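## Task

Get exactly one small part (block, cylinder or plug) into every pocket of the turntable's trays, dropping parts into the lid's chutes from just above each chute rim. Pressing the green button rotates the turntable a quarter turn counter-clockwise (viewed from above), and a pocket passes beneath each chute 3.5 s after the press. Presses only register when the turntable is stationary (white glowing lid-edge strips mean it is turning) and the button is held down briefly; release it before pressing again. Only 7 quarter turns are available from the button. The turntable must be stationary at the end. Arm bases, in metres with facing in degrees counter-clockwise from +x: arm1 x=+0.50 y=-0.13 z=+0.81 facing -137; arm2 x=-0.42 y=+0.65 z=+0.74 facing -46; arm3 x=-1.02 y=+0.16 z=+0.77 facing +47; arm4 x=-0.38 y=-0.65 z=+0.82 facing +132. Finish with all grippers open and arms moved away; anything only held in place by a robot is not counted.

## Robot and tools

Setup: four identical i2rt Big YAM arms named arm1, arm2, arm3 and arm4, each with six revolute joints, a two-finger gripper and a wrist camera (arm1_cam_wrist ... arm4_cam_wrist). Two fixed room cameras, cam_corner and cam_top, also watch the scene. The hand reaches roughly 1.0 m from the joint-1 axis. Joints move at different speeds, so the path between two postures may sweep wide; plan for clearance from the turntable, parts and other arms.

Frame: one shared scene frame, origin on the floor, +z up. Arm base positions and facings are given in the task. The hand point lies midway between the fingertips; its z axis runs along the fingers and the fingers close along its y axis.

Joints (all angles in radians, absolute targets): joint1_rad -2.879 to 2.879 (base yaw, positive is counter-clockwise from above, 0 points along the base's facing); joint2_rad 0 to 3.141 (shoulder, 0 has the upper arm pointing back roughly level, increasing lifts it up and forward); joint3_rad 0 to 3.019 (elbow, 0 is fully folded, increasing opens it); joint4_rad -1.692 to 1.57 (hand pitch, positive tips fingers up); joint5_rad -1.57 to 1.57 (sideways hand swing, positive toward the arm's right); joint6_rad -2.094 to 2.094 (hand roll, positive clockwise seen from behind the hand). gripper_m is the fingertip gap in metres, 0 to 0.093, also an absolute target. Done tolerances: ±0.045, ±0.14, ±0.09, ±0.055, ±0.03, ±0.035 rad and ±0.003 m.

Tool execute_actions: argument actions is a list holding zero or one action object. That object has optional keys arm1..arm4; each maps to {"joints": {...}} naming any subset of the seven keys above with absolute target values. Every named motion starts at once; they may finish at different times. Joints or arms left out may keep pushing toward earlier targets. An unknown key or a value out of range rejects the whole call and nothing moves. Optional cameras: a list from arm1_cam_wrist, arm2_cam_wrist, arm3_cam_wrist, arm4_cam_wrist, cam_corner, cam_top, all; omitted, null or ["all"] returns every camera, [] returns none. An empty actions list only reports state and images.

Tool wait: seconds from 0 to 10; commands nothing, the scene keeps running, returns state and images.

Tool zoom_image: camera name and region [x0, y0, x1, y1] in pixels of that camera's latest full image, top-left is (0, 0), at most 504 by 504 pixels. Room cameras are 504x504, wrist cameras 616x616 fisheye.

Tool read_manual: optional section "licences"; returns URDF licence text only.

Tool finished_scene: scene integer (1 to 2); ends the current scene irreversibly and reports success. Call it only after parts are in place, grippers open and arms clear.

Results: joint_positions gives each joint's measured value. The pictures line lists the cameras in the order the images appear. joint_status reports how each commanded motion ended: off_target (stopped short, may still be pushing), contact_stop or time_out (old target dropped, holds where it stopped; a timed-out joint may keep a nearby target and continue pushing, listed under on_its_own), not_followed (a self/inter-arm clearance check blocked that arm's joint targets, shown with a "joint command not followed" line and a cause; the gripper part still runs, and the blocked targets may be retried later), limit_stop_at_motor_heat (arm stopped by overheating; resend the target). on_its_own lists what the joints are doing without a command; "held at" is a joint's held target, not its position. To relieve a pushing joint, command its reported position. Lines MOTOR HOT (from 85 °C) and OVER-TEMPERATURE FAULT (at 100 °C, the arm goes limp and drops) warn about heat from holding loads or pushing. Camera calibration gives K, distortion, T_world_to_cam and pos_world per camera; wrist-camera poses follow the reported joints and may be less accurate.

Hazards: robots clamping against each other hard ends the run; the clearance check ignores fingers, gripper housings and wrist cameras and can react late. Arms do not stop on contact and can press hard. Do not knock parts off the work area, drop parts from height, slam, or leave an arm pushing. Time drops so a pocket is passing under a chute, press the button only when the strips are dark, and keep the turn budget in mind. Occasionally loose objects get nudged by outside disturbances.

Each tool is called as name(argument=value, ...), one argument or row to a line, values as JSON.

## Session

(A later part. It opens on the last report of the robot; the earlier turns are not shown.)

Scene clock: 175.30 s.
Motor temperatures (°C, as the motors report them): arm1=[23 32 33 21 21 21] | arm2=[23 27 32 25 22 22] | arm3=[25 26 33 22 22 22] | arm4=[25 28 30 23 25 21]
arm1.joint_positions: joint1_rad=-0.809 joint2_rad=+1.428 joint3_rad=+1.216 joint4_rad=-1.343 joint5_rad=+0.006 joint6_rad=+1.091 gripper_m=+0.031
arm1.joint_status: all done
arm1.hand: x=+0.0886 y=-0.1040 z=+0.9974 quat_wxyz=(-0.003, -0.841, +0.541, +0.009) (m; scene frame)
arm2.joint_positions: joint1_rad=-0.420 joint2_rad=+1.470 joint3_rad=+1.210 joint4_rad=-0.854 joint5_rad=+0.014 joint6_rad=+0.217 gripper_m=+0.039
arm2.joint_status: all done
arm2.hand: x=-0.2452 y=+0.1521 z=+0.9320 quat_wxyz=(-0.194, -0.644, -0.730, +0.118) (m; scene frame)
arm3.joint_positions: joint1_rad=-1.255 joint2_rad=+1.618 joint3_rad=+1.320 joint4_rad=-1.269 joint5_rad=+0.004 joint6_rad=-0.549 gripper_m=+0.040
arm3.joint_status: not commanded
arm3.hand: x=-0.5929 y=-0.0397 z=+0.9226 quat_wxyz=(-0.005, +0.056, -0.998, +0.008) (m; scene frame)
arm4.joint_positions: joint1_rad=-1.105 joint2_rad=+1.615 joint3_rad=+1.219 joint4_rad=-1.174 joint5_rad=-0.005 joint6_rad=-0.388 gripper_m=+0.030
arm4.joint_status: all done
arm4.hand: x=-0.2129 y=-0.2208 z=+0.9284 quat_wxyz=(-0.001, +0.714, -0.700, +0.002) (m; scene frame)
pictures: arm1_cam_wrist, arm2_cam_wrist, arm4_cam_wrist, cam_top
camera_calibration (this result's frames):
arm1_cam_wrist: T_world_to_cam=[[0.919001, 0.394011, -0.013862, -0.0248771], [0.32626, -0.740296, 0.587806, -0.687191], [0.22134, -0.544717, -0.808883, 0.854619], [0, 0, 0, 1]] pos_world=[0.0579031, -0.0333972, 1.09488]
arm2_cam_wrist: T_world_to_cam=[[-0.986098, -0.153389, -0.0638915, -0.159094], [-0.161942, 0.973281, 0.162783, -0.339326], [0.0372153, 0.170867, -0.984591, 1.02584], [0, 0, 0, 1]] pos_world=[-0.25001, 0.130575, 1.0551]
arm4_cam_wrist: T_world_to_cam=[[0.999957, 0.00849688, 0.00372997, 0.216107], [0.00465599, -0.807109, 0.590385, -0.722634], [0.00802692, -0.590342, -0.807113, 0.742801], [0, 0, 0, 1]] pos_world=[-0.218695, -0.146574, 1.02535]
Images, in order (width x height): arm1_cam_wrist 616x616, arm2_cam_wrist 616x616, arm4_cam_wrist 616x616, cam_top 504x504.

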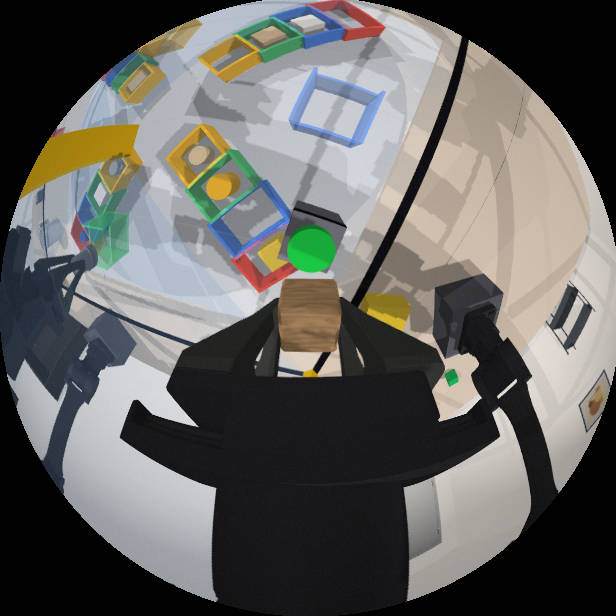

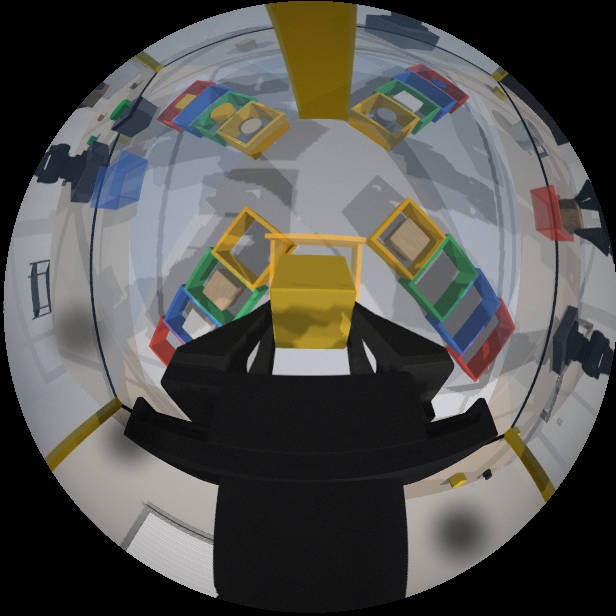

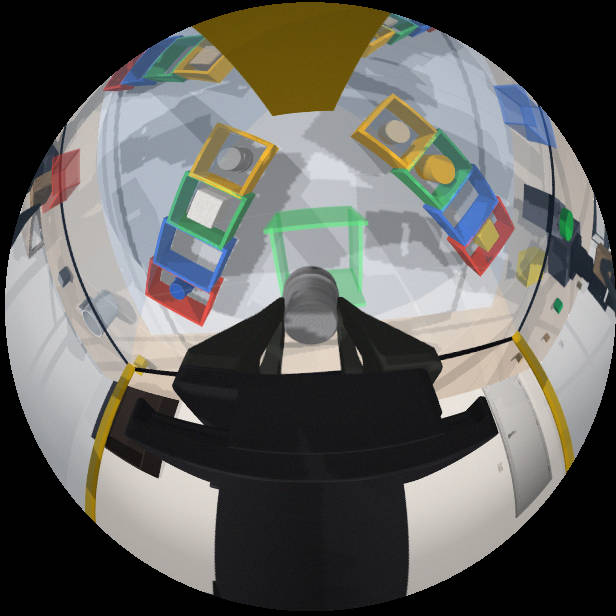

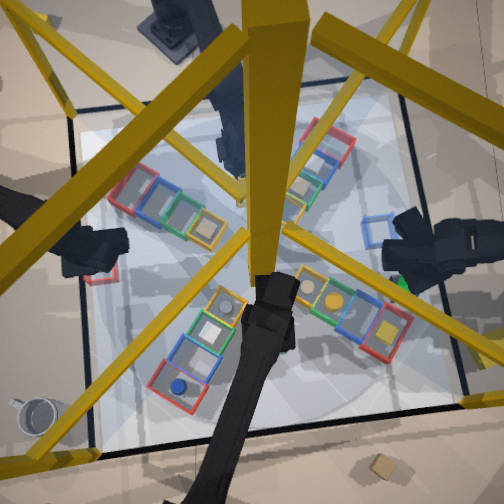

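execute_actions(
  actions=[
    {"arm1":{"joints":{"joint1_rad":-0.83,"joint2_rad":1.476,"joint3_rad":1.16,"joint4_rad":-1.23}},"arm4":{"joints":{"joint1_rad":-1.135}}},
  ],
  cameras=["arm1_cam_wrist","arm4_cam_wrist"],
)

execute_actions(
  actions=[
    {"arm1":{"joints":{"joint2_rad":1.565}}},
  ],
  cameras=["arm4_cam_wrist","cam_top"],
)

execute_actions(
  actions=[
    {"arm1":{"joints":{"joint2_rad":1.5,"joint3_rad":1.35}}},
  ],
  cameras=["cam_top"],
)

execute_actions(
  actions=[
    {"arm1":{"joints":{"joint1_rad":-1.1,"joint2_rad":1.636}}},
  ],
  cameras=["arm1_cam_wrist","cam_top"],
)

wait(
  seconds=0.5,
)

Scene clock: 191.60 s.
Motor temperatures (°C, as the motors report them): arm1=[23 31 33 21 21 21] | arm2=[23 27 31 25 22 22] | arm3=[25 27 32 22 22 22] | arm4=[25 28 29 23 25 21]
arm1.joint_positions: joint1_rad=-0.825 joint2_rad=+1.474 joint3_rad=+1.165 joint4_rad=-1.244 joint5_rad=+0.006 joint6_rad=+1.092 gripper_m=+0.031
arm1.joint_status: all done
arm1.hand: x=+0.0805 y=-0.0967 z=+0.9606 quat_wxyz=(-0.003, -0.836, +0.548, +0.010) (m; scene frame)
arm2.joint_positions: joint1_rad=-0.420 joint2_rad=+1.470 joint3_rad=+1.210 joint4_rad=-0.854 joint5_rad=+0.014 joint6_rad=+0.217 gripper_m=+0.039
arm2.joint_status: not commanded
arm2.hand: x=-0.2452 y=+0.1521 z=+0.9320 quat_wxyz=(-0.194, -0.644, -0.730, +0.118) (m; scene frame)
arm3.joint_positions: joint1_rad=-1.255 joint2_rad=+1.618 joint3_rad=+1.320 joint4_rad=-1.269 joint5_rad=+0.004 joint6_rad=-0.549 gripper_m=+0.040
arm3.joint_status: not commanded
arm3.hand: x=-0.5929 y=-0.0397 z=+0.9226 quat_wxyz=(-0.005, +0.056, -0.998, +0.008) (m; scene frame)
arm4.joint_positions: joint1_rad=-1.111 joint2_rad=+1.615 joint3_rad=+1.219 joint4_rad=-1.171 joint5_rad=-0.009 joint6_rad=-0.388 gripper_m=+0.030
arm4.joint_status: all done
arm4.hand: x=-0.2104 y=-0.2209 z=+0.9284 quat_wxyz=(-0.001, +0.712, -0.702, -0.001) (m; scene frame)
pictures: arm1_cam_wrist, arm4_cam_wrist
camera_calibration (this result's frames):
arm1_cam_wrist: T_world_to_cam=[[0.925609, 0.378176, -0.0152292, -0.0215571], [0.314381, -0.745815, 0.587303, -0.656659], [0.210745, -0.5484, -0.809224, 0.831465], [0, 0, 0, 1]] pos_world=[0.0511666, -0.0256177, 1.05817]
arm4_cam_wrist: T_world_to_cam=[[0.999997, 0.00203589, 0.00133294, 0.214474], [0.000866024, -0.809646, 0.586918, -0.720912], [0.00227411, -0.586915, -0.809645, 0.744619], [0, 0, 0, 1]] pos_world=[-0.215543, -0.147092, 1.02571]
Images, in order (width x height): arm1_cam_wrist 616x616, arm4_cam_wrist 616x616.

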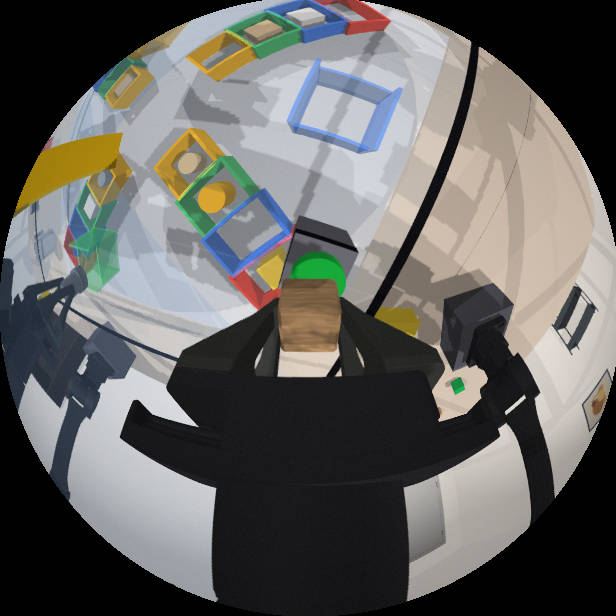

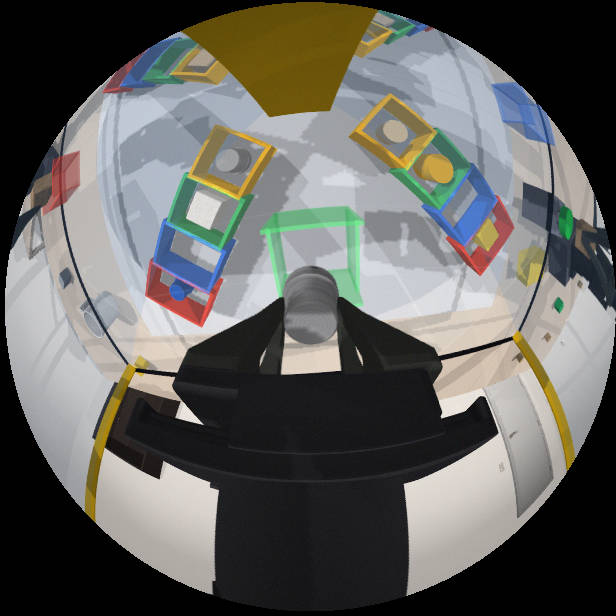

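Scene clock: 192.40 s.
Motor temperatures (°C, as the motors report them): arm1=[23 31 33 21 21 21] | arm2=[23 27 31 25 22 22] | arm3=[25 27 32 22 22 22] | arm4=[25 28 29 23 25 21]
arm1.joint_positions: joint1_rad=-0.825 joint2_rad=+1.537 joint3_rad=+1.169 joint4_rad=-1.240 joint5_rad=+0.004 joint6_rad=+1.092 gripper_m=+0.031
arm1.joint_status: all done
arm1.hand: x=+0.0772 y=-0.0968 z=+0.9367 quat_wxyz=(+0.009, -0.836, +0.548, -0.014) (m; scene frame)
arm2.joint_positions: joint1_rad=-0.420 joint2_rad=+1.470 joint3_rad=+1.210 joint4_rad=-0.854 joint5_rad=+0.014 joint6_rad=+0.217 gripper_m=+0.039
arm2.joint_status: not commanded
arm2.hand: x=-0.2452 y=+0.1521 z=+0.9320 quat_wxyz=(-0.194, -0.644, -0.730, +0.118) (m; scene frame)
arm3.joint_positions: joint1_rad=-1.255 joint2_rad=+1.618 joint3_rad=+1.320 joint4_rad=-1.269 joint5_rad=+0.004 joint6_rad=-0.549 gripper_m=+0.040
arm3.joint_status: not commanded
arm3.hand: x=-0.5929 y=-0.0397 z=+0.9226 quat_wxyz=(-0.005, +0.056, -0.998, +0.008) (m; scene frame)
arm4.joint_positions: joint1_rad=-1.111 joint2_rad=+1.615 joint3_rad=+1.219 joint4_rad=-1.171 joint5_rad=-0.009 joint6_rad=-0.388 gripper_m=+0.030
arm4.joint_status: not commanded
arm4.hand: x=-0.2104 y=-0.2209 z=+0.9284 quat_wxyz=(-0.001, +0.712, -0.702, -0.001) (m; scene frame)
pictures: arm4_cam_wrist, cam_top
camera_calibration (this result's frames):
arm4_cam_wrist: T_world_to_cam=[[0.999997, 0.00203589, 0.00133294, 0.214474], [0.000866024, -0.809646, 0.586918, -0.720912], [0.00227411, -0.586915, -0.809645, 0.744619], [0, 0, 0, 1]] pos_world=[-0.215543, -0.147092, 1.02571]
Images, in order (width x height): arm4_cam_wrist 616x616, cam_top 504x504.

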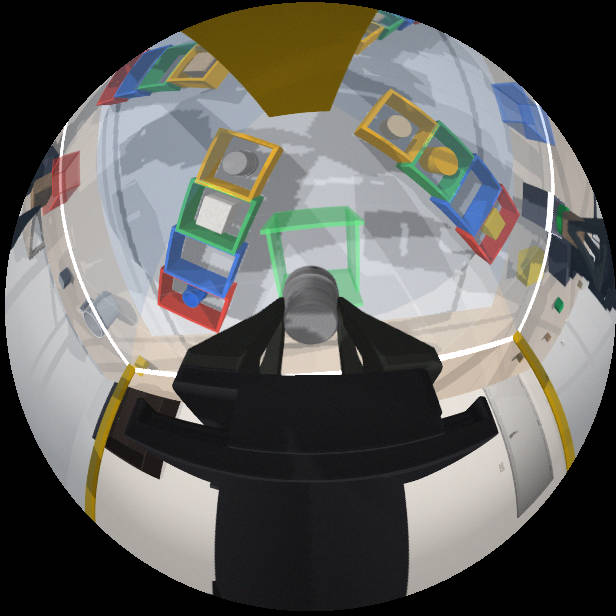

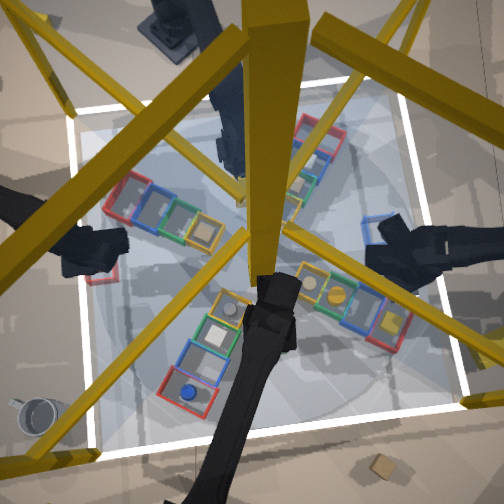

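Scene clock: 193.40 s.
Motor temperatures (°C, as the motors report them): arm1=[23 31 33 21 21 21] | arm2=[23 27 31 25 22 22] | arm3=[25 27 32 22 22 22] | arm4=[25 28 29 23 25 21]
arm1.joint_positions: joint1_rad=-0.825 joint2_rad=+1.494 joint3_rad=+1.314 joint4_rad=-1.239 joint5_rad=+0.005 joint6_rad=+1.092 gripper_m=+0.031
arm1.joint_status: all done
arm1.hand: x=+0.0284 y=-0.0932 z=+1.0101 quat_wxyz=(-0.036, -0.833, +0.547, +0.068) (m; scene frame)
arm2.joint_positions: joint1_rad=-0.420 joint2_rad=+1.470 joint3_rad=+1.210 joint4_rad=-0.854 joint5_rad=+0.014 joint6_rad=+0.217 gripper_m=+0.039
arm2.joint_status: not commanded
arm2.hand: x=-0.2452 y=+0.1521 z=+0.9320 quat_wxyz=(-0.194, -0.644, -0.730, +0.118) (m; scene frame)
arm3.joint_positions: joint1_rad=-1.255 joint2_rad=+1.618 joint3_rad=+1.320 joint4_rad=-1.269 joint5_rad=+0.004 joint6_rad=-0.549 gripper_m=+0.040
arm3.joint_status: not commanded
arm3.hand: x=-0.5929 y=-0.0397 z=+0.9226 quat_wxyz=(-0.005, +0.056, -0.998, +0.008) (m; scene frame)
arm4.joint_positions: joint1_rad=-1.111 joint2_rad=+1.615 joint3_rad=+1.219 joint4_rad=-1.171 joint5_rad=-0.009 joint6_rad=-0.388 gripper_m=+0.030
arm4.joint_status: not commanded
arm4.hand: x=-0.2104 y=-0.2209 z=+0.9284 quat_wxyz=(-0.001, +0.712, -0.702, -0.001) (m; scene frame)
pictures: cam_top
Images, in order (width x height): cam_top 504x504.

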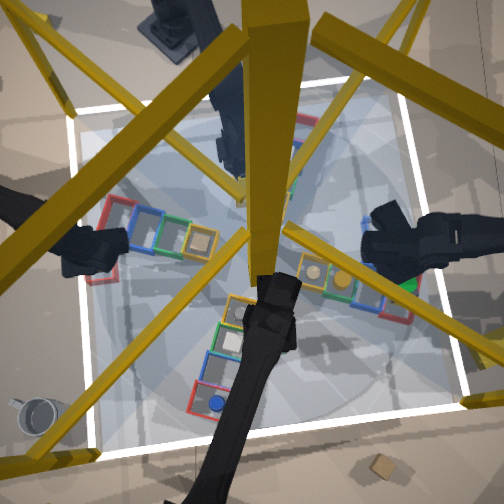

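Scene clock: 194.63 s.
Motor temperatures (°C, as the motors report them): arm1=[23 31 33 21 21 21] | arm2=[23 27 31 25 22 22] | arm3=[25 27 32 22 22 22] | arm4=[25 28 29 23 25 21]
arm1.joint_positions: joint1_rad=-1.100 joint2_rad=+1.643 joint3_rad=+1.314 joint4_rad=-1.239 joint5_rad=+0.009 joint6_rad=+1.093 gripper_m=+0.031
arm1.joint_status: all done
arm1.hand: x=+0.0501 y=+0.0360 z=+0.9421 quat_wxyz=(+0.002, -0.753, +0.658, +0.003) (m; scene frame)
arm2.joint_positions: joint1_rad=-0.420 joint2_rad=+1.470 joint3_rad=+1.210 joint4_rad=-0.854 joint5_rad=+0.014 joint6_rad=+0.217 gripper_m=+0.039
arm2.joint_status: not commanded
arm2.hand: x=-0.2452 y=+0.1521 z=+0.9320 quat_wxyz=(-0.194, -0.644, -0.730, +0.118) (m; scene frame)
arm3.joint_positions: joint1_rad=-1.255 joint2_rad=+1.618 joint3_rad=+1.320 joint4_rad=-1.269 joint5_rad=+0.004 joint6_rad=-0.549 gripper_m=+0.040
arm3.joint_status: not commanded
arm3.hand: x=-0.5929 y=-0.0397 z=+0.9226 quat_wxyz=(-0.005, +0.056, -0.998, +0.008) (m; scene frame)
arm4.joint_positions: joint1_rad=-1.111 joint2_rad=+1.615 joint3_rad=+1.219 joint4_rad=-1.171 joint5_rad=-0.009 joint6_rad=-0.388 gripper_m=+0.030
arm4.joint_status: not commanded
arm4.hand: x=-0.2104 y=-0.2209 z=+0.9284 quat_wxyz=(-0.001, +0.712, -0.702, -0.001) (m; scene frame)
pictures: arm1_cam_wrist, cam_top
camera_calibration (this result's frames):
arm1_cam_wrist: T_world_to_cam=[[0.993688, 0.112175, 0.000292229, -0.0523881], [0.0902591, -0.801088, 0.591702, -0.528243], [0.0666085, -0.587941, -0.806156, 0.901384], [0, 0, 0, 1]] pos_world=[0.0396963, 0.112669, 1.03923]
Images, in order (width x height): arm1_cam_wrist 616x616, cam_top 504x504.

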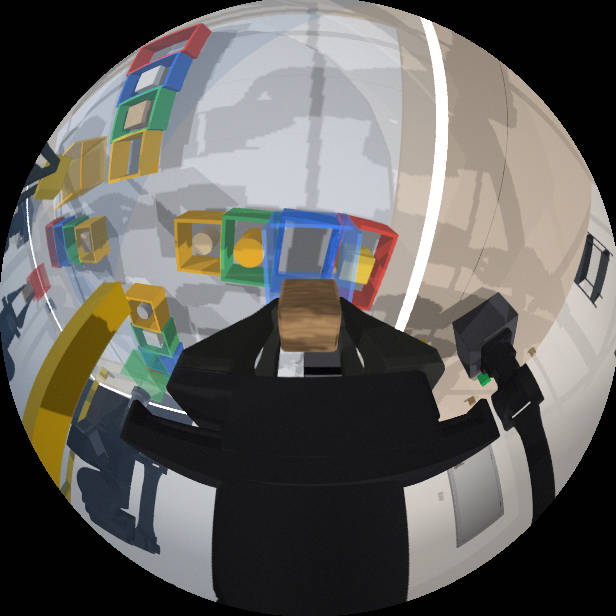

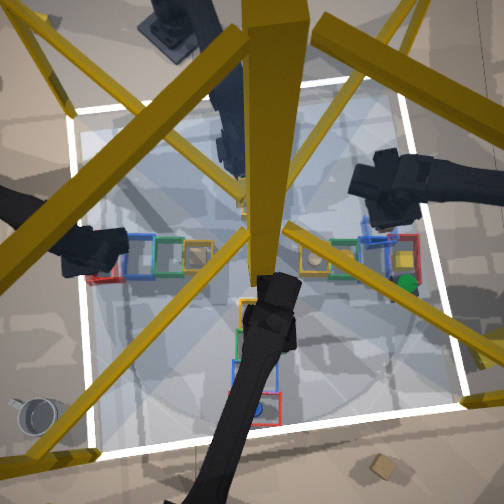

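Scene clock: 195.13 s.
Motor temperatures (°C, as the motors report them): arm1=[23 31 33 21 21 21] | arm2=[23 27 31 25 22 22] | arm3=[25 27 32 22 22 22] | arm4=[25 28 29 23 25 21]
arm1.joint_positions: joint1_rad=-1.100 joint2_rad=+1.643 joint3_rad=+1.314 joint4_rad=-1.239 joint5_rad=+0.009 joint6_rad=+1.093 gripper_m=+0.031
arm1.joint_status: all done
arm1.hand: x=+0.0501 y=+0.0360 z=+0.9421 quat_wxyz=(+0.002, -0.753, +0.658, +0.003) (m; scene frame)
arm2.joint_positions: joint1_rad=-0.420 joint2_rad=+1.470 joint3_rad=+1.210 joint4_rad=-0.854 joint5_rad=+0.014 joint6_rad=+0.217 gripper_m=+0.039
arm2.joint_status: not commanded
arm2.hand: x=-0.2452 y=+0.1521 z=+0.9320 quat_wxyz=(-0.194, -0.644, -0.730, +0.118) (m; scene frame)
arm3.joint_positions: joint1_rad=-1.255 joint2_rad=+1.618 joint3_rad=+1.320 joint4_rad=-1.269 joint5_rad=+0.004 joint6_rad=-0.549 gripper_m=+0.040
arm3.joint_status: not commanded
arm3.hand: x=-0.5929 y=-0.0397 z=+0.9226 quat_wxyz=(-0.005, +0.056, -0.998, +0.008) (m; scene frame)
arm4.joint_positions: joint1_rad=-1.111 joint2_rad=+1.615 joint3_rad=+1.219 joint4_rad=-1.171 joint5_rad=-0.009 joint6_rad=-0.388 gripper_m=+0.030
arm4.joint_status: not commanded
arm4.hand: x=-0.2104 y=-0.2209 z=+0.9284 quat_wxyz=(-0.001, +0.712, -0.702, -0.001) (m; scene frame)
wait: 0.50 s; at rest by 0.27 s
pictures: arm1_cam_wrist, arm2_cam_wrist, arm3_cam_wrist, arm4_cam_wrist, cam_corner, cam_top
camera_calibration (this result's frames):
arm1_cam_wrist: T_world_to_cam=[[0.993688, 0.112175, 0.000292229, -0.0523881], [0.0902591, -0.801088, 0.591702, -0.528243], [0.0666085, -0.587941, -0.806156, 0.901384], [0, 0, 0, 1]] pos_world=[0.0396963, 0.112669, 1.03923]
arm2_cam_wrist: T_world_to_cam=[[-0.986098, -0.153389, -0.0638915, -0.159094], [-0.161942, 0.973281, 0.162783, -0.339326], [0.0372153, 0.170867, -0.984591, 1.02584], [0, 0, 0, 1]] pos_world=[-0.25001, 0.130575, 1.0551]
arm3_cam_wrist: T_world_to_cam=[[0.119453, -0.992679, 0.0178636, 0.0119392], [-0.807153, -0.0866198, 0.583954, -1.01684], [-0.578131, -0.0841739, -0.81159, 0.526595], [0, 0, 0, 1]] pos_world=[-0.517729, -0.031901, 1.02095]
arm4_cam_wrist: T_world_to_cam=[[0.999997, 0.00203589, 0.00133294, 0.214474], [0.000866024, -0.809646, 0.586918, -0.720912], [0.00227411, -0.586915, -0.809645, 0.744619], [0, 0, 0, 1]] pos_world=[-0.215543, -0.147092, 1.02571]
Images, in order (width x height): arm1_cam_wrist 616x616, arm2_cam_wrist 616x616, arm3_cam_wrist 616x616, arm4_cam_wrist 616x616, cam_corner 504x504, cam_top 504x504.

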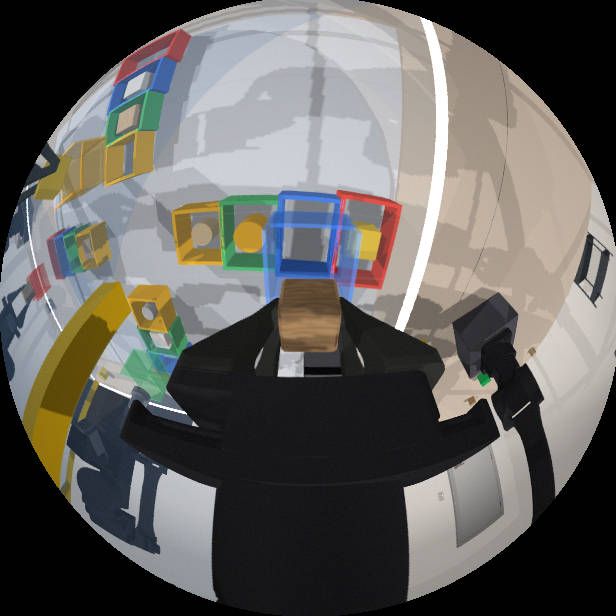

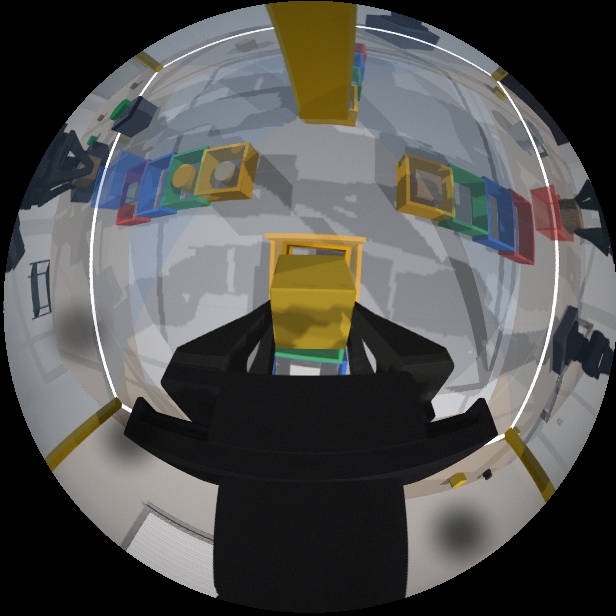

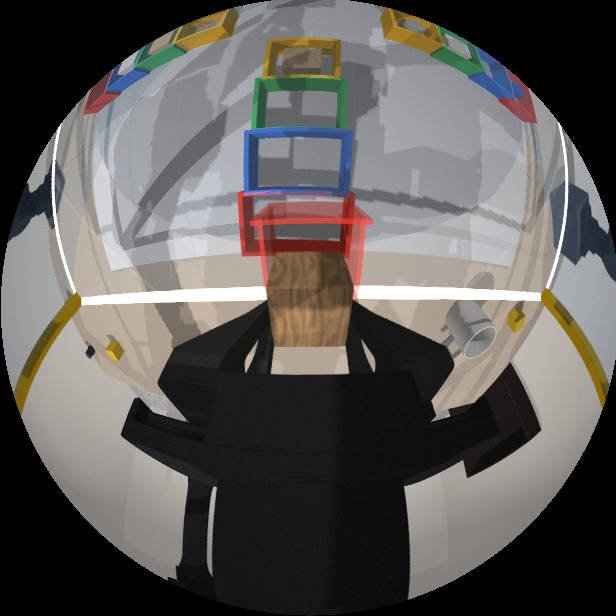

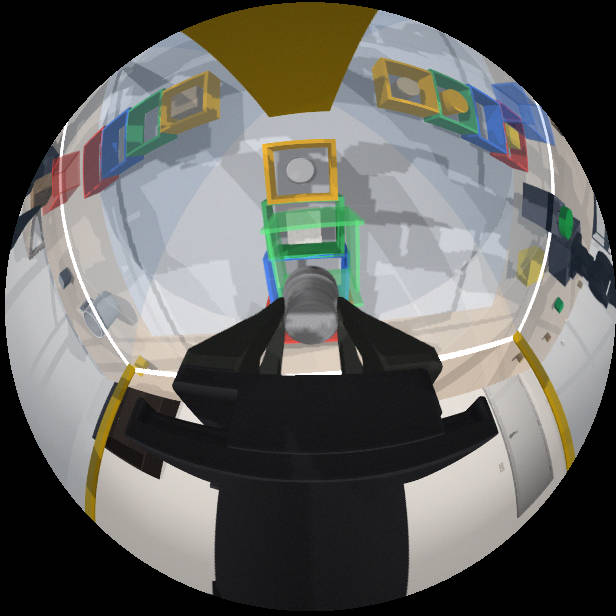

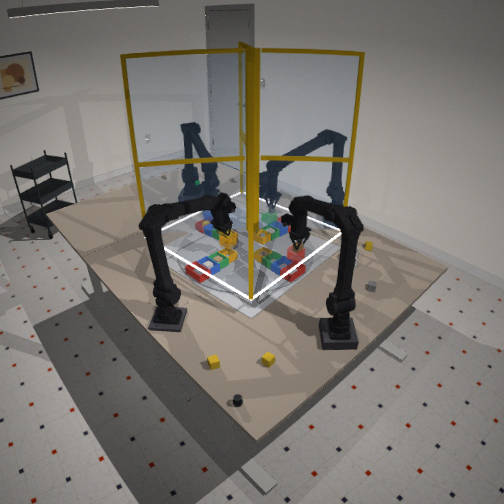

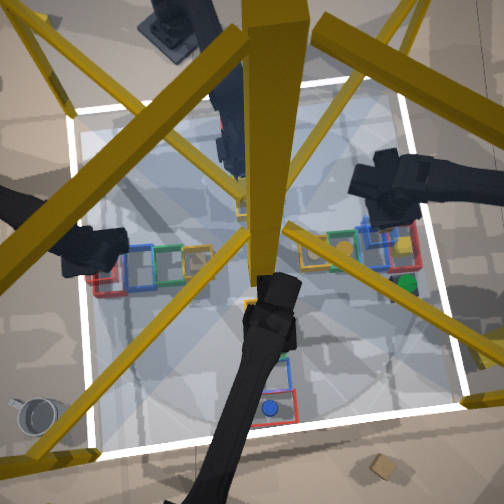

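execute_actions(
  actions=[
    {"arm1":{"joints":{"joint1_rad":-0.825,"joint2_rad":1.478,"joint3_rad":1.16}}},
  ],
  cameras=["cam_top"],
)

Scene clock: 198.80 s.
Motor temperatures (°C, as the motors report them): arm1=[23 32 34 21 21 21] | arm2=[23 27 31 25 22 22] | arm3=[25 27 31 22 22 22] | arm4=[25 28 29 23 25 21]
arm1.joint_positions: joint1_rad=-0.822 joint2_rad=+1.465 joint3_rad=+1.170 joint4_rad=-1.236 joint5_rad=+0.006 joint6_rad=+1.093 gripper_m=+0.031
arm1.joint_status: all done
arm1.hand: x=+0.0768 y=-0.0978 z=+0.9659 quat_wxyz=(-0.009, -0.837, +0.547, +0.020) (m; scene frame)
arm2.joint_positions: joint1_rad=-0.420 joint2_rad=+1.470 joint3_rad=+1.210 joint4_rad=-0.854 joint5_rad=+0.014 joint6_rad=+0.217 gripper_m=+0.039
arm2.joint_status: not commanded
arm2.hand: x=-0.2452 y=+0.1521 z=+0.9320 quat_wxyz=(-0.194, -0.644, -0.730, +0.118) (m; scene frame)
arm3.joint_positions: joint1_rad=-1.255 joint2_rad=+1.618 joint3_rad=+1.320 joint4_rad=-1.269 joint5_rad=+0.004 joint6_rad=-0.549 gripper_m=+0.040
arm3.joint_status: not commanded
arm3.hand: x=-0.5929 y=-0.0397 z=+0.9226 quat_wxyz=(-0.005, +0.056, -0.998, +0.008) (m; scene frame)
arm4.joint_positions: joint1_rad=-1.111 joint2_rad=+1.615 joint3_rad=+1.219 joint4_rad=-1.171 joint5_rad=-0.009 joint6_rad=-0.388 gripper_m=+0.030
arm4.joint_status: not commanded
arm4.hand: x=-0.2104 y=-0.2209 z=+0.9284 quat_wxyz=(-0.001, +0.712, -0.702, -0.001) (m; scene frame)
pictures: cam_top
Images, in order (width x height): cam_top 504x504.

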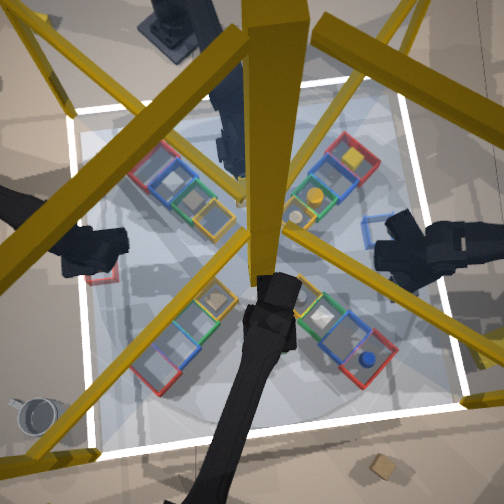

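execute_actions(
  actions=[
    {"arm1":{"joints":{"joint2_rad":1.575}}},
  ],
  cameras=["cam_top"],
)

execute_actions(
  actions=[
    {"arm1":{"joints":{"joint2_rad":1.5,"joint3_rad":1.35}}},
  ],
  cameras=[],
)

execute_actions(
  actions=[
    {"arm1":{"joints":{"joint1_rad":-1.1,"joint2_rad":1.645}}},
  ],
  cameras=[],
)

wait(
  seconds=0.45,
)

execute_actions(
  actions=[
    {"arm1":{"joints":{"gripper_m":0.065}},"arm3":{"joints":{"gripper_m":0.065}},"arm4":{"joints":{"gripper_m":0.065}}},
  ],
  cameras=["cam_top"],
)

execute_actions(
  actions=[
    {"arm1":{"joints":{"joint2_rad":0.829,"joint3_rad":0.787,"joint4_rad":-1.56,"joint6_rad":0,"gripper_m":0.09}},"arm3":{"joints":{"joint2_rad":1.177,"joint3_rad":1.1,"joint4_rad":-1.494,"joint6_rad":0,"gripper_m":0.09}},"arm4":{"joints":{"joint2_rad":0.829,"joint3_rad":0.787,"joint4_rad":-1.5}}},
  ],
  cameras=["cam_top"],
)

execute_actions(
  actions=[
    {"arm1":{"joints":{"joint1_rad":1.0}},"arm3":{"joints":{"joint1_rad":-2.14}}},
  ],
  cameras=["cam_top","arm1_cam_wrist","arm3_cam_wrist"],
)

Scene clock: 209.93 s.
Motor temperatures (°C, as the motors report them): arm1=[23 31 33 21 21 21] | arm2=[23 27 31 25 22 22] | arm3=[25 27 31 22 22 22] | arm4=[25 28 29 23 25 21]
arm1.joint_positions: joint1_rad=-0.822 joint2_rad=+1.543 joint3_rad=+1.176 joint4_rad=-1.234 joint5_rad=+0.004 joint6_rad=+1.093 gripper_m=+0.031
arm1.joint_status: all done
arm1.hand: x=+0.0731 y=-0.0978 z=+0.9365 quat_wxyz=(+0.008, -0.837, +0.548, -0.011) (m; scene frame)
arm2.joint_positions: joint1_rad=-0.420 joint2_rad=+1.470 joint3_rad=+1.210 joint4_rad=-0.854 joint5_rad=+0.014 joint6_rad=+0.217 gripper_m=+0.039
arm2.joint_status: not commanded
arm2.hand: x=-0.2452 y=+0.1521 z=+0.9320 quat_wxyz=(-0.194, -0.644, -0.730, +0.118) (m; scene frame)
arm3.joint_positions: joint1_rad=-1.255 joint2_rad=+1.618 joint3_rad=+1.320 joint4_rad=-1.269 joint5_rad=+0.004 joint6_rad=-0.549 gripper_m=+0.040
arm3.joint_status: not commanded
arm3.hand: x=-0.5929 y=-0.0397 z=+0.9226 quat_wxyz=(-0.005, +0.056, -0.998, +0.008) (m; scene frame)
arm4.joint_positions: joint1_rad=-1.111 joint2_rad=+1.615 joint3_rad=+1.219 joint4_rad=-1.171 joint5_rad=-0.009 joint6_rad=-0.388 gripper_m=+0.030
arm4.joint_status: not commanded
arm4.hand: x=-0.2104 y=-0.2209 z=+0.9284 quat_wxyz=(-0.001, +0.712, -0.702, -0.001) (m; scene frame)
pictures: cam_top
Images, in order (width x height): cam_top 504x504.

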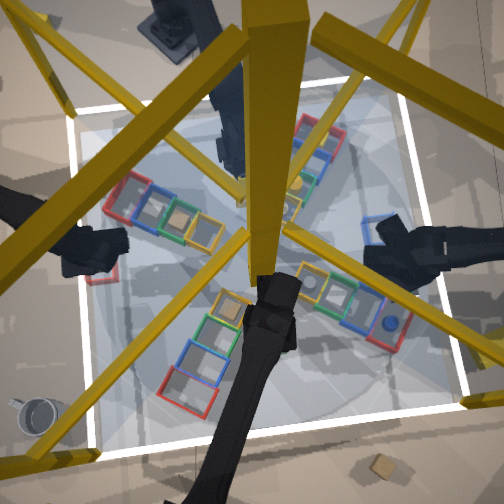

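Scene clock: 210.93 s.
Motor temperatures (°C, as the motors report them): arm1=[23 31 33 21 21 21] | arm2=[23 27 31 25 22 22] | arm3=[25 27 31 22 22 22] | arm4=[25 28 29 23 25 21]
arm1.joint_positions: joint1_rad=-0.822 joint2_rad=+1.493 joint3_rad=+1.315 joint4_rad=-1.234 joint5_rad=+0.005 joint6_rad=+1.093 gripper_m=+0.031
arm1.joint_status: all done
arm1.hand: x=+0.0269 y=-0.0945 z=+1.0115 quat_wxyz=(-0.038, -0.834, +0.546, +0.071) (m; scene frame)
arm2.joint_positions: joint1_rad=-0.420 joint2_rad=+1.470 joint3_rad=+1.210 joint4_rad=-0.854 joint5_rad=+0.014 joint6_rad=+0.217 gripper_m=+0.039
arm2.joint_status: not commanded
arm2.hand: x=-0.2452 y=+0.1521 z=+0.9320 quat_wxyz=(-0.194, -0.644, -0.730, +0.118) (m; scene frame)
arm3.joint_positions: joint1_rad=-1.255 joint2_rad=+1.618 joint3_rad=+1.320 joint4_rad=-1.269 joint5_rad=+0.004 joint6_rad=-0.549 gripper_m=+0.040
arm3.joint_status: not commanded
arm3.hand: x=-0.5929 y=-0.0397 z=+0.9226 quat_wxyz=(-0.005, +0.056, -0.998, +0.008) (m; scene frame)
arm4.joint_positions: joint1_rad=-1.111 joint2_rad=+1.615 joint3_rad=+1.219 joint4_rad=-1.171 joint5_rad=-0.009 joint6_rad=-0.388 gripper_m=+0.030
arm4.joint_status: not commanded
arm4.hand: x=-0.2104 y=-0.2209 z=+0.9284 quat_wxyz=(-0.001, +0.712, -0.702, -0.001) (m; scene frame)
pictures: none
No camera images: the call's "cameras" was empty. Leave "cameras" out to get every camera's image.

Scene clock: 212.20 s.
Motor temperatures (°C, as the motors report them): arm1=[23 31 33 21 21 21] | arm2=[23 27 31 25 22 22] | arm3=[25 27 31 22 22 22] | arm4=[25 28 29 23 25 21]
arm1.joint_positions: joint1_rad=-1.100 joint2_rad=+1.651 joint3_rad=+1.315 joint4_rad=-1.234 joint5_rad=+0.009 joint6_rad=+1.093 gripper_m=+0.031
arm1.joint_status: all done
arm1.hand: x=+0.0486 y=+0.0365 z=+0.9387 quat_wxyz=(+0.002, -0.753, +0.658, +0.002) (m; scene frame)
arm2.joint_positions: joint1_rad=-0.420 joint2_rad=+1.470 joint3_rad=+1.210 joint4_rad=-0.854 joint5_rad=+0.014 joint6_rad=+0.217 gripper_m=+0.039
arm2.joint_status: not commanded
arm2.hand: x=-0.2452 y=+0.1521 z=+0.9320 quat_wxyz=(-0.194, -0.644, -0.730, +0.118) (m; scene frame)
arm3.joint_positions: joint1_rad=-1.255 joint2_rad=+1.618 joint3_rad=+1.320 joint4_rad=-1.269 joint5_rad=+0.004 joint6_rad=-0.549 gripper_m=+0.040
arm3.joint_status: not commanded
arm3.hand: x=-0.5929 y=-0.0397 z=+0.9226 quat_wxyz=(-0.005, +0.056, -0.998, +0.008) (m; scene frame)
arm4.joint_positions: joint1_rad=-1.111 joint2_rad=+1.615 joint3_rad=+1.219 joint4_rad=-1.171 joint5_rad=-0.009 joint6_rad=-0.388 gripper_m=+0.030
arm4.joint_status: not commanded
arm4.hand: x=-0.2104 y=-0.2209 z=+0.9284 quat_wxyz=(-0.001, +0.712, -0.702, -0.001) (m; scene frame)
pictures: none
No camera images: the call's "cameras" was empty. Leave "cameras" out to get every camera's image.

Scene clock: 212.67 s.
Motor temperatures (°C, as the motors report them): arm1=[23 31 33 21 21 21] | arm2=[23 27 31 25 22 22] | arm3=[25 27 31 22 22 22] | arm4=[25 28 29 23 25 21]
arm1.joint_positions: joint1_rad=-1.100 joint2_rad=+1.651 joint3_rad=+1.315 joint4_rad=-1.234 joint5_rad=+0.009 joint6_rad=+1.093 gripper_m=+0.031
arm1.joint_status: all done
arm1.hand: x=+0.0486 y=+0.0365 z=+0.9387 quat_wxyz=(+0.002, -0.753, +0.658, +0.002) (m; scene frame)
arm2.joint_positions: joint1_rad=-0.420 joint2_rad=+1.470 joint3_rad=+1.210 joint4_rad=-0.854 joint5_rad=+0.014 joint6_rad=+0.217 gripper_m=+0.039
arm2.joint_status: not commanded
arm2.hand: x=-0.2452 y=+0.1521 z=+0.9320 quat_wxyz=(-0.194, -0.644, -0.730, +0.118) (m; scene frame)
arm3.joint_positions: joint1_rad=-1.255 joint2_rad=+1.618 joint3_rad=+1.320 joint4_rad=-1.269 joint5_rad=+0.004 joint6_rad=-0.549 gripper_m=+0.040
arm3.joint_status: not commanded
arm3.hand: x=-0.5929 y=-0.0397 z=+0.9226 quat_wxyz=(-0.005, +0.056, -0.998, +0.008) (m; scene frame)
arm4.joint_positions: joint1_rad=-1.111 joint2_rad=+1.615 joint3_rad=+1.219 joint4_rad=-1.171 joint5_rad=-0.009 joint6_rad=-0.388 gripper_m=+0.030
arm4.joint_status: not commanded
arm4.hand: x=-0.2104 y=-0.2209 z=+0.9284 quat_wxyz=(-0.001, +0.712, -0.702, -0.001) (m; scene frame)
wait: 0.47 s; at rest by 0.27 s
pictures: arm1_cam_wrist, arm2_cam_wrist, arm3_cam_wrist, arm4_cam_wrist, cam_corner, cam_top
camera_calibration (this result's frames):
arm1_cam_wrist: T_world_to_cam=[[0.99377, 0.111424, 0.00234233, -0.0527894], [0.08838, -0.800698, 0.592513, -0.526316], [0.0678959, -0.588615, -0.805558, 0.898453], [0, 0, 0, 1]] pos_world=[0.0379751, 0.113304, 1.03573]
arm2_cam_wrist: T_world_to_cam=[[-0.986098, -0.153389, -0.0638915, -0.159094], [-0.161942, 0.973281, 0.162783, -0.339326], [0.0372153, 0.170867, -0.984591, 1.02584], [0, 0, 0, 1]] pos_world=[-0.25001, 0.130575, 1.0551]
arm3_cam_wrist: T_world_to_cam=[[0.119453, -0.992679, 0.0178636, 0.0119392], [-0.807153, -0.0866198, 0.583954, -1.01684], [-0.578131, -0.0841739, -0.81159, 0.526595], [0, 0, 0, 1]] pos_world=[-0.517729, -0.031901, 1.02095]
arm4_cam_wrist: T_world_to_cam=[[0.999997, 0.00203589, 0.00133294, 0.214474], [0.000866024, -0.809646, 0.586918, -0.720912], [0.00227411, -0.586915, -0.809645, 0.744619], [0, 0, 0, 1]] pos_world=[-0.215543, -0.147092, 1.02571]
Images, in order (width x height): arm1_cam_wrist 616x616, arm2_cam_wrist 616x616, arm3_cam_wrist 616x616, arm4_cam_wrist 616x616, cam_corner 504x504, cam_top 504x504.

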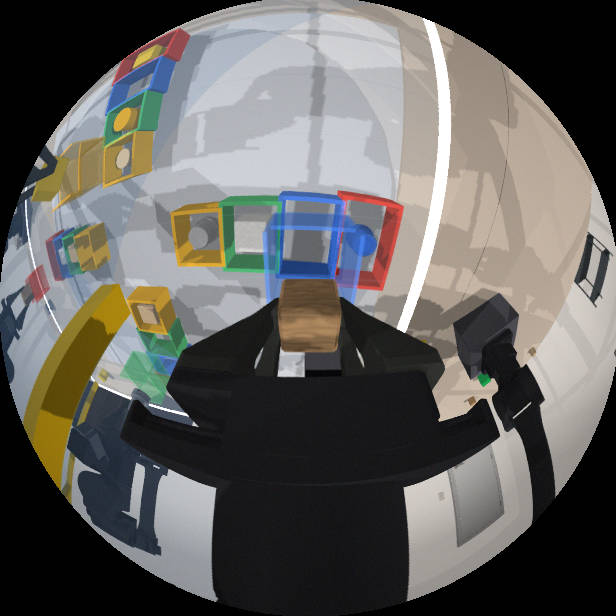

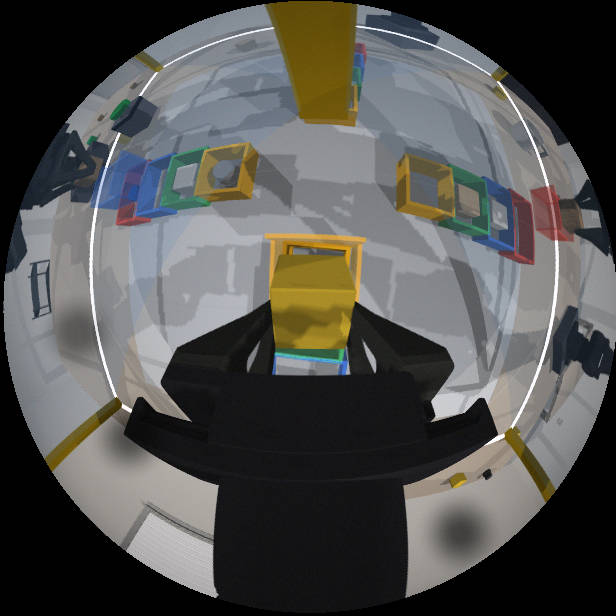

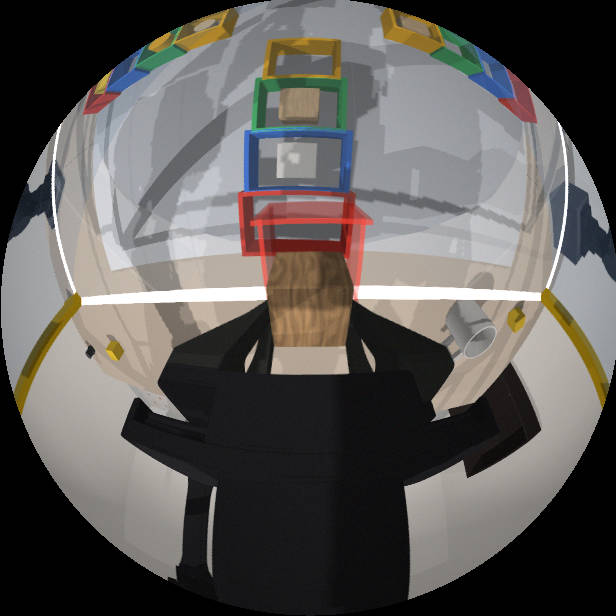

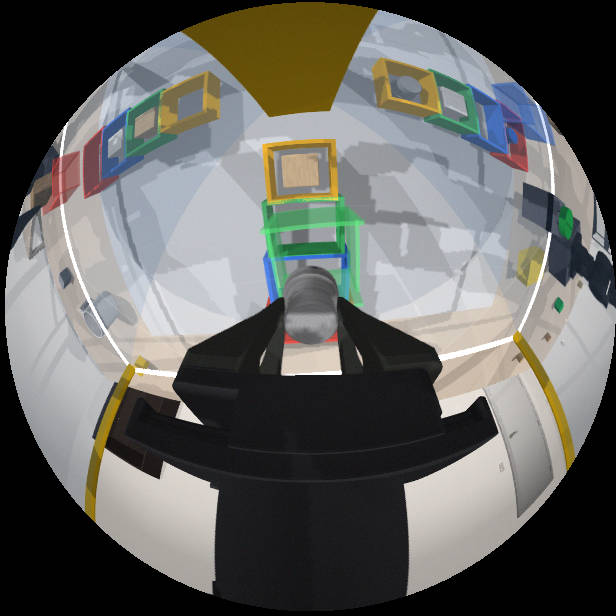

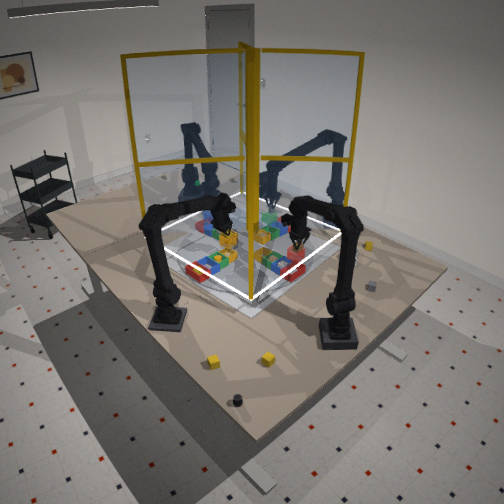

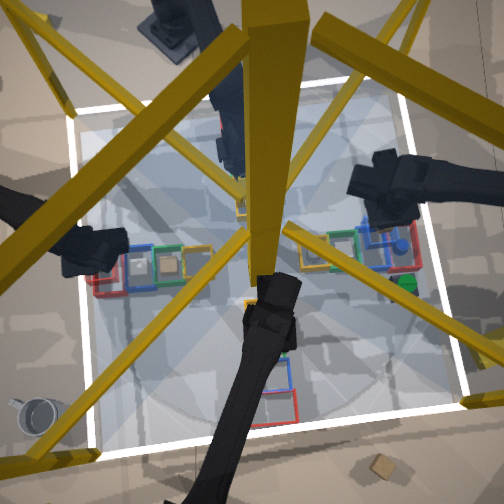

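Scene clock: 213.33 s.
Motor temperatures (°C, as the motors report them): arm1=[23 32 33 21 21 21] | arm2=[23 27 31 25 22 22] | arm3=[25 27 31 22 22 22] | arm4=[25 28 29 23 25 21]
arm1.joint_positions: joint1_rad=-1.100 joint2_rad=+1.651 joint3_rad=+1.315 joint4_rad=-1.234 joint5_rad=+0.009 joint6_rad=+1.093 gripper_m=+0.065
arm1.joint_status: all done
arm1.hand: x=+0.0486 y=+0.0365 z=+0.9387 quat_wxyz=(+0.002, -0.753, +0.658, +0.002) (m; scene frame)
arm2.joint_positions: joint1_rad=-0.420 joint2_rad=+1.470 joint3_rad=+1.210 joint4_rad=-0.854 joint5_rad=+0.014 joint6_rad=+0.217 gripper_m=+0.039
arm2.joint_status: not commanded
arm2.hand: x=-0.2452 y=+0.1521 z=+0.9320 quat_wxyz=(-0.194, -0.644, -0.730, +0.118) (m; scene frame)
arm3.joint_positions: joint1_rad=-1.255 joint2_rad=+1.618 joint3_rad=+1.320 joint4_rad=-1.269 joint5_rad=+0.005 joint6_rad=-0.549 gripper_m=+0.065
arm3.joint_status: all done
arm3.hand: x=-0.5930 y=-0.0398 z=+0.9226 quat_wxyz=(-0.005, +0.056, -0.998, +0.008) (m; scene frame)
arm4.joint_positions: joint1_rad=-1.125 joint2_rad=+1.615 joint3_rad=+1.219 joint4_rad=-1.159 joint5_rad=-0.005 joint6_rad=-0.388 gripper_m=+0.065
arm4.joint_status: all done
arm4.hand: x=-0.2027 y=-0.2211 z=+0.9284 quat_wxyz=(-0.007, +0.707, -0.707, -0.001) (m; scene frame)
pictures: cam_top
Images, in order (width x height): cam_top 504x504.

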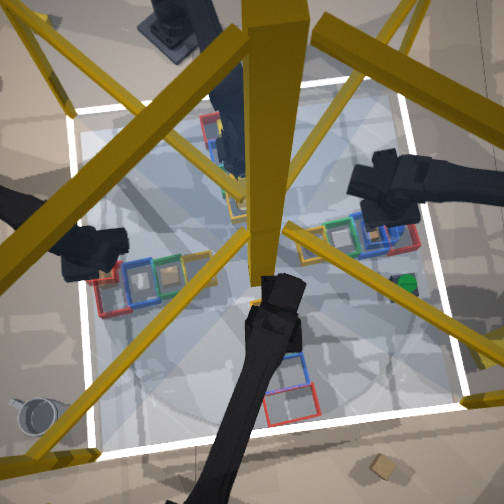

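Scene clock: 215.27 s.
Motor temperatures (°C, as the motors report them): arm1=[23 31 33 21 21 21] | arm2=[23 27 31 25 22 22] | arm3=[25 27 31 22 22 22] | arm4=[25 28 29 23 25 21]
arm1.joint_positions: joint1_rad=-1.100 joint2_rad=+0.826 joint3_rad=+0.798 joint4_rad=-1.551 joint5_rad=+0.009 joint6_rad=+0.008 gripper_m=+0.090
arm1.joint_status: all done
arm1.hand: x=+0.3177 y=-0.0596 z=+1.0062 quat_wxyz=(+0.002, -0.985, +0.175, -0.003) (m; scene frame)
arm2.joint_positions: joint1_rad=-0.420 joint2_rad=+1.470 joint3_rad=+1.210 joint4_rad=-0.854 joint5_rad=+0.014 joint6_rad=+0.217 gripper_m=+0.039
arm2.joint_status: not commanded
arm2.hand: x=-0.2452 y=+0.1521 z=+0.9320 quat_wxyz=(-0.194, -0.644, -0.730, +0.118) (m; scene frame)
arm3.joint_positions: joint1_rad=-1.255 joint2_rad=+1.169 joint3_rad=+1.098 joint4_rad=-1.490 joint5_rad=+0.005 joint6_rad=-0.014 gripper_m=+0.090
arm3.joint_status: all done
arm3.hand: x=-0.7333 y=+0.0264 z=+1.0055 quat_wxyz=(-0.010, -0.210, -0.978, +0.008) (m; scene frame)
arm4.joint_positions: joint1_rad=-1.125 joint2_rad=+0.825 joint3_rad=+0.798 joint4_rad=-1.490 joint5_rad=-0.005 joint6_rad=-0.388 gripper_m=+0.065
arm4.joint_status: all done
arm4.hand: x=-0.2991 y=-0.4548 z=+1.0149 quat_wxyz=(-0.025, +0.707, -0.707, -0.008) (m; scene frame)
pictures: cam_top
Images, in order (width x height): cam_top 504x504.

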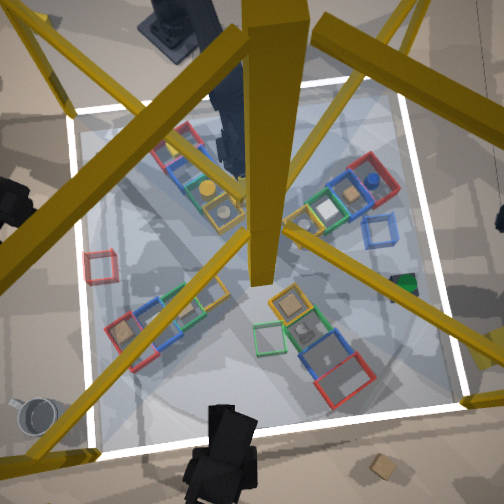

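Scene clock: 217.30 s.
Motor temperatures (°C, as the motors report them): arm1=[23 31 33 21 21 21] | arm2=[23 27 31 25 22 22] | arm3=[25 26 31 22 22 22] | arm4=[25 28 29 23 25 21]
arm1.joint_positions: joint1_rad=+0.997 joint2_rad=+0.826 joint3_rad=+0.798 joint4_rad=-1.551 joint5_rad=+0.007 joint6_rad=+0.006 gripper_m=+0.090
arm1.joint_status: all done
arm1.hand: x=+0.5343 y=-0.3190 z=+1.0061 quat_wxyz=(+0.006, -0.642, -0.767, +0.002) (m; scene frame)
arm2.joint_positions: joint1_rad=-0.420 joint2_rad=+1.470 joint3_rad=+1.210 joint4_rad=-0.854 joint5_rad=+0.014 joint6_rad=+0.217 gripper_m=+0.039
arm2.joint_status: not commanded
arm2.hand: x=-0.2452 y=+0.1521 z=+0.9320 quat_wxyz=(-0.194, -0.644, -0.730, +0.118) (m; scene frame)
arm3.joint_positions: joint1_rad=-2.139 joint2_rad=+1.171 joint3_rad=+1.098 joint4_rad=-1.490 joint5_rad=+0.007 joint6_rad=-0.013 gripper_m=+0.090
arm3.joint_status: all done
arm3.hand: x=-0.9451 y=-0.1473 z=+1.0047 quat_wxyz=(-0.007, -0.609, -0.793, +0.006) (m; scene frame)
arm4.joint_positions: joint1_rad=-1.125 joint2_rad=+0.825 joint3_rad=+0.798 joint4_rad=-1.490 joint5_rad=-0.005 joint6_rad=-0.388 gripper_m=+0.065
arm4.joint_status: not commanded
arm4.hand: x=-0.2991 y=-0.4548 z=+1.0149 quat_wxyz=(-0.025, +0.707, -0.707, -0.008) (m; scene frame)
pictures: arm1_cam_wrist, arm3_cam_wrist, cam_top
camera_calibration (this result's frames):
arm1_cam_wrist: T_world_to_cam=[[-0.987992, -0.154068, 0.0116214, 0.4688], [-0.116064, 0.789722, 0.602385, -0.287163], [-0.101986, 0.593803, -0.798121, 1.17105], [0, 0, 0, 1]] pos_world=[0.549271, -0.396364, 1.10217]
arm3_cam_wrist: T_world_to_cam=[[-0.96379, -0.266654, 0.00223647, -0.955424], [-0.216907, 0.788808, 0.575094, -0.662673], [-0.155115, 0.553784, -0.818085, 0.880938], [0, 0, 0, 1]] pos_world=[-0.927919, -0.219894, 1.10392]
Images, in order (width x height): arm1_cam_wrist 616x616, arm3_cam_wrist 616x616, cam_top 504x504.

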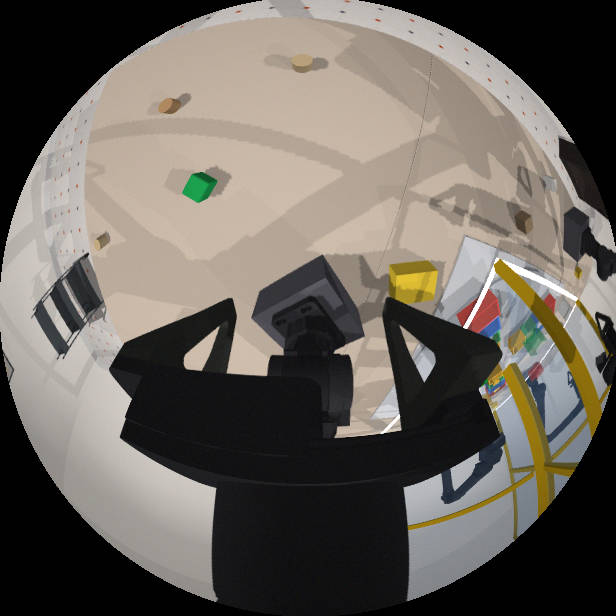

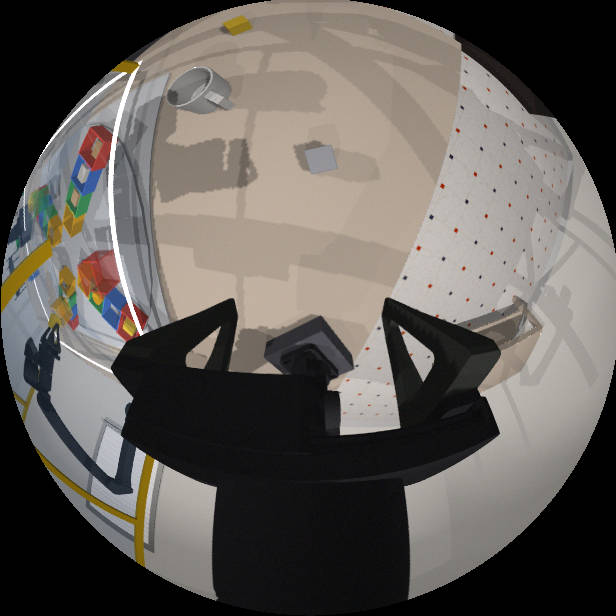

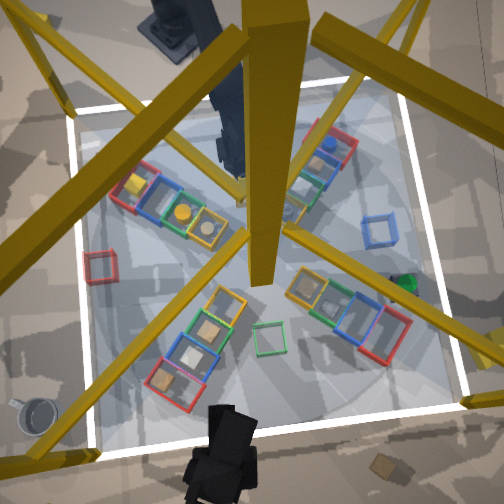

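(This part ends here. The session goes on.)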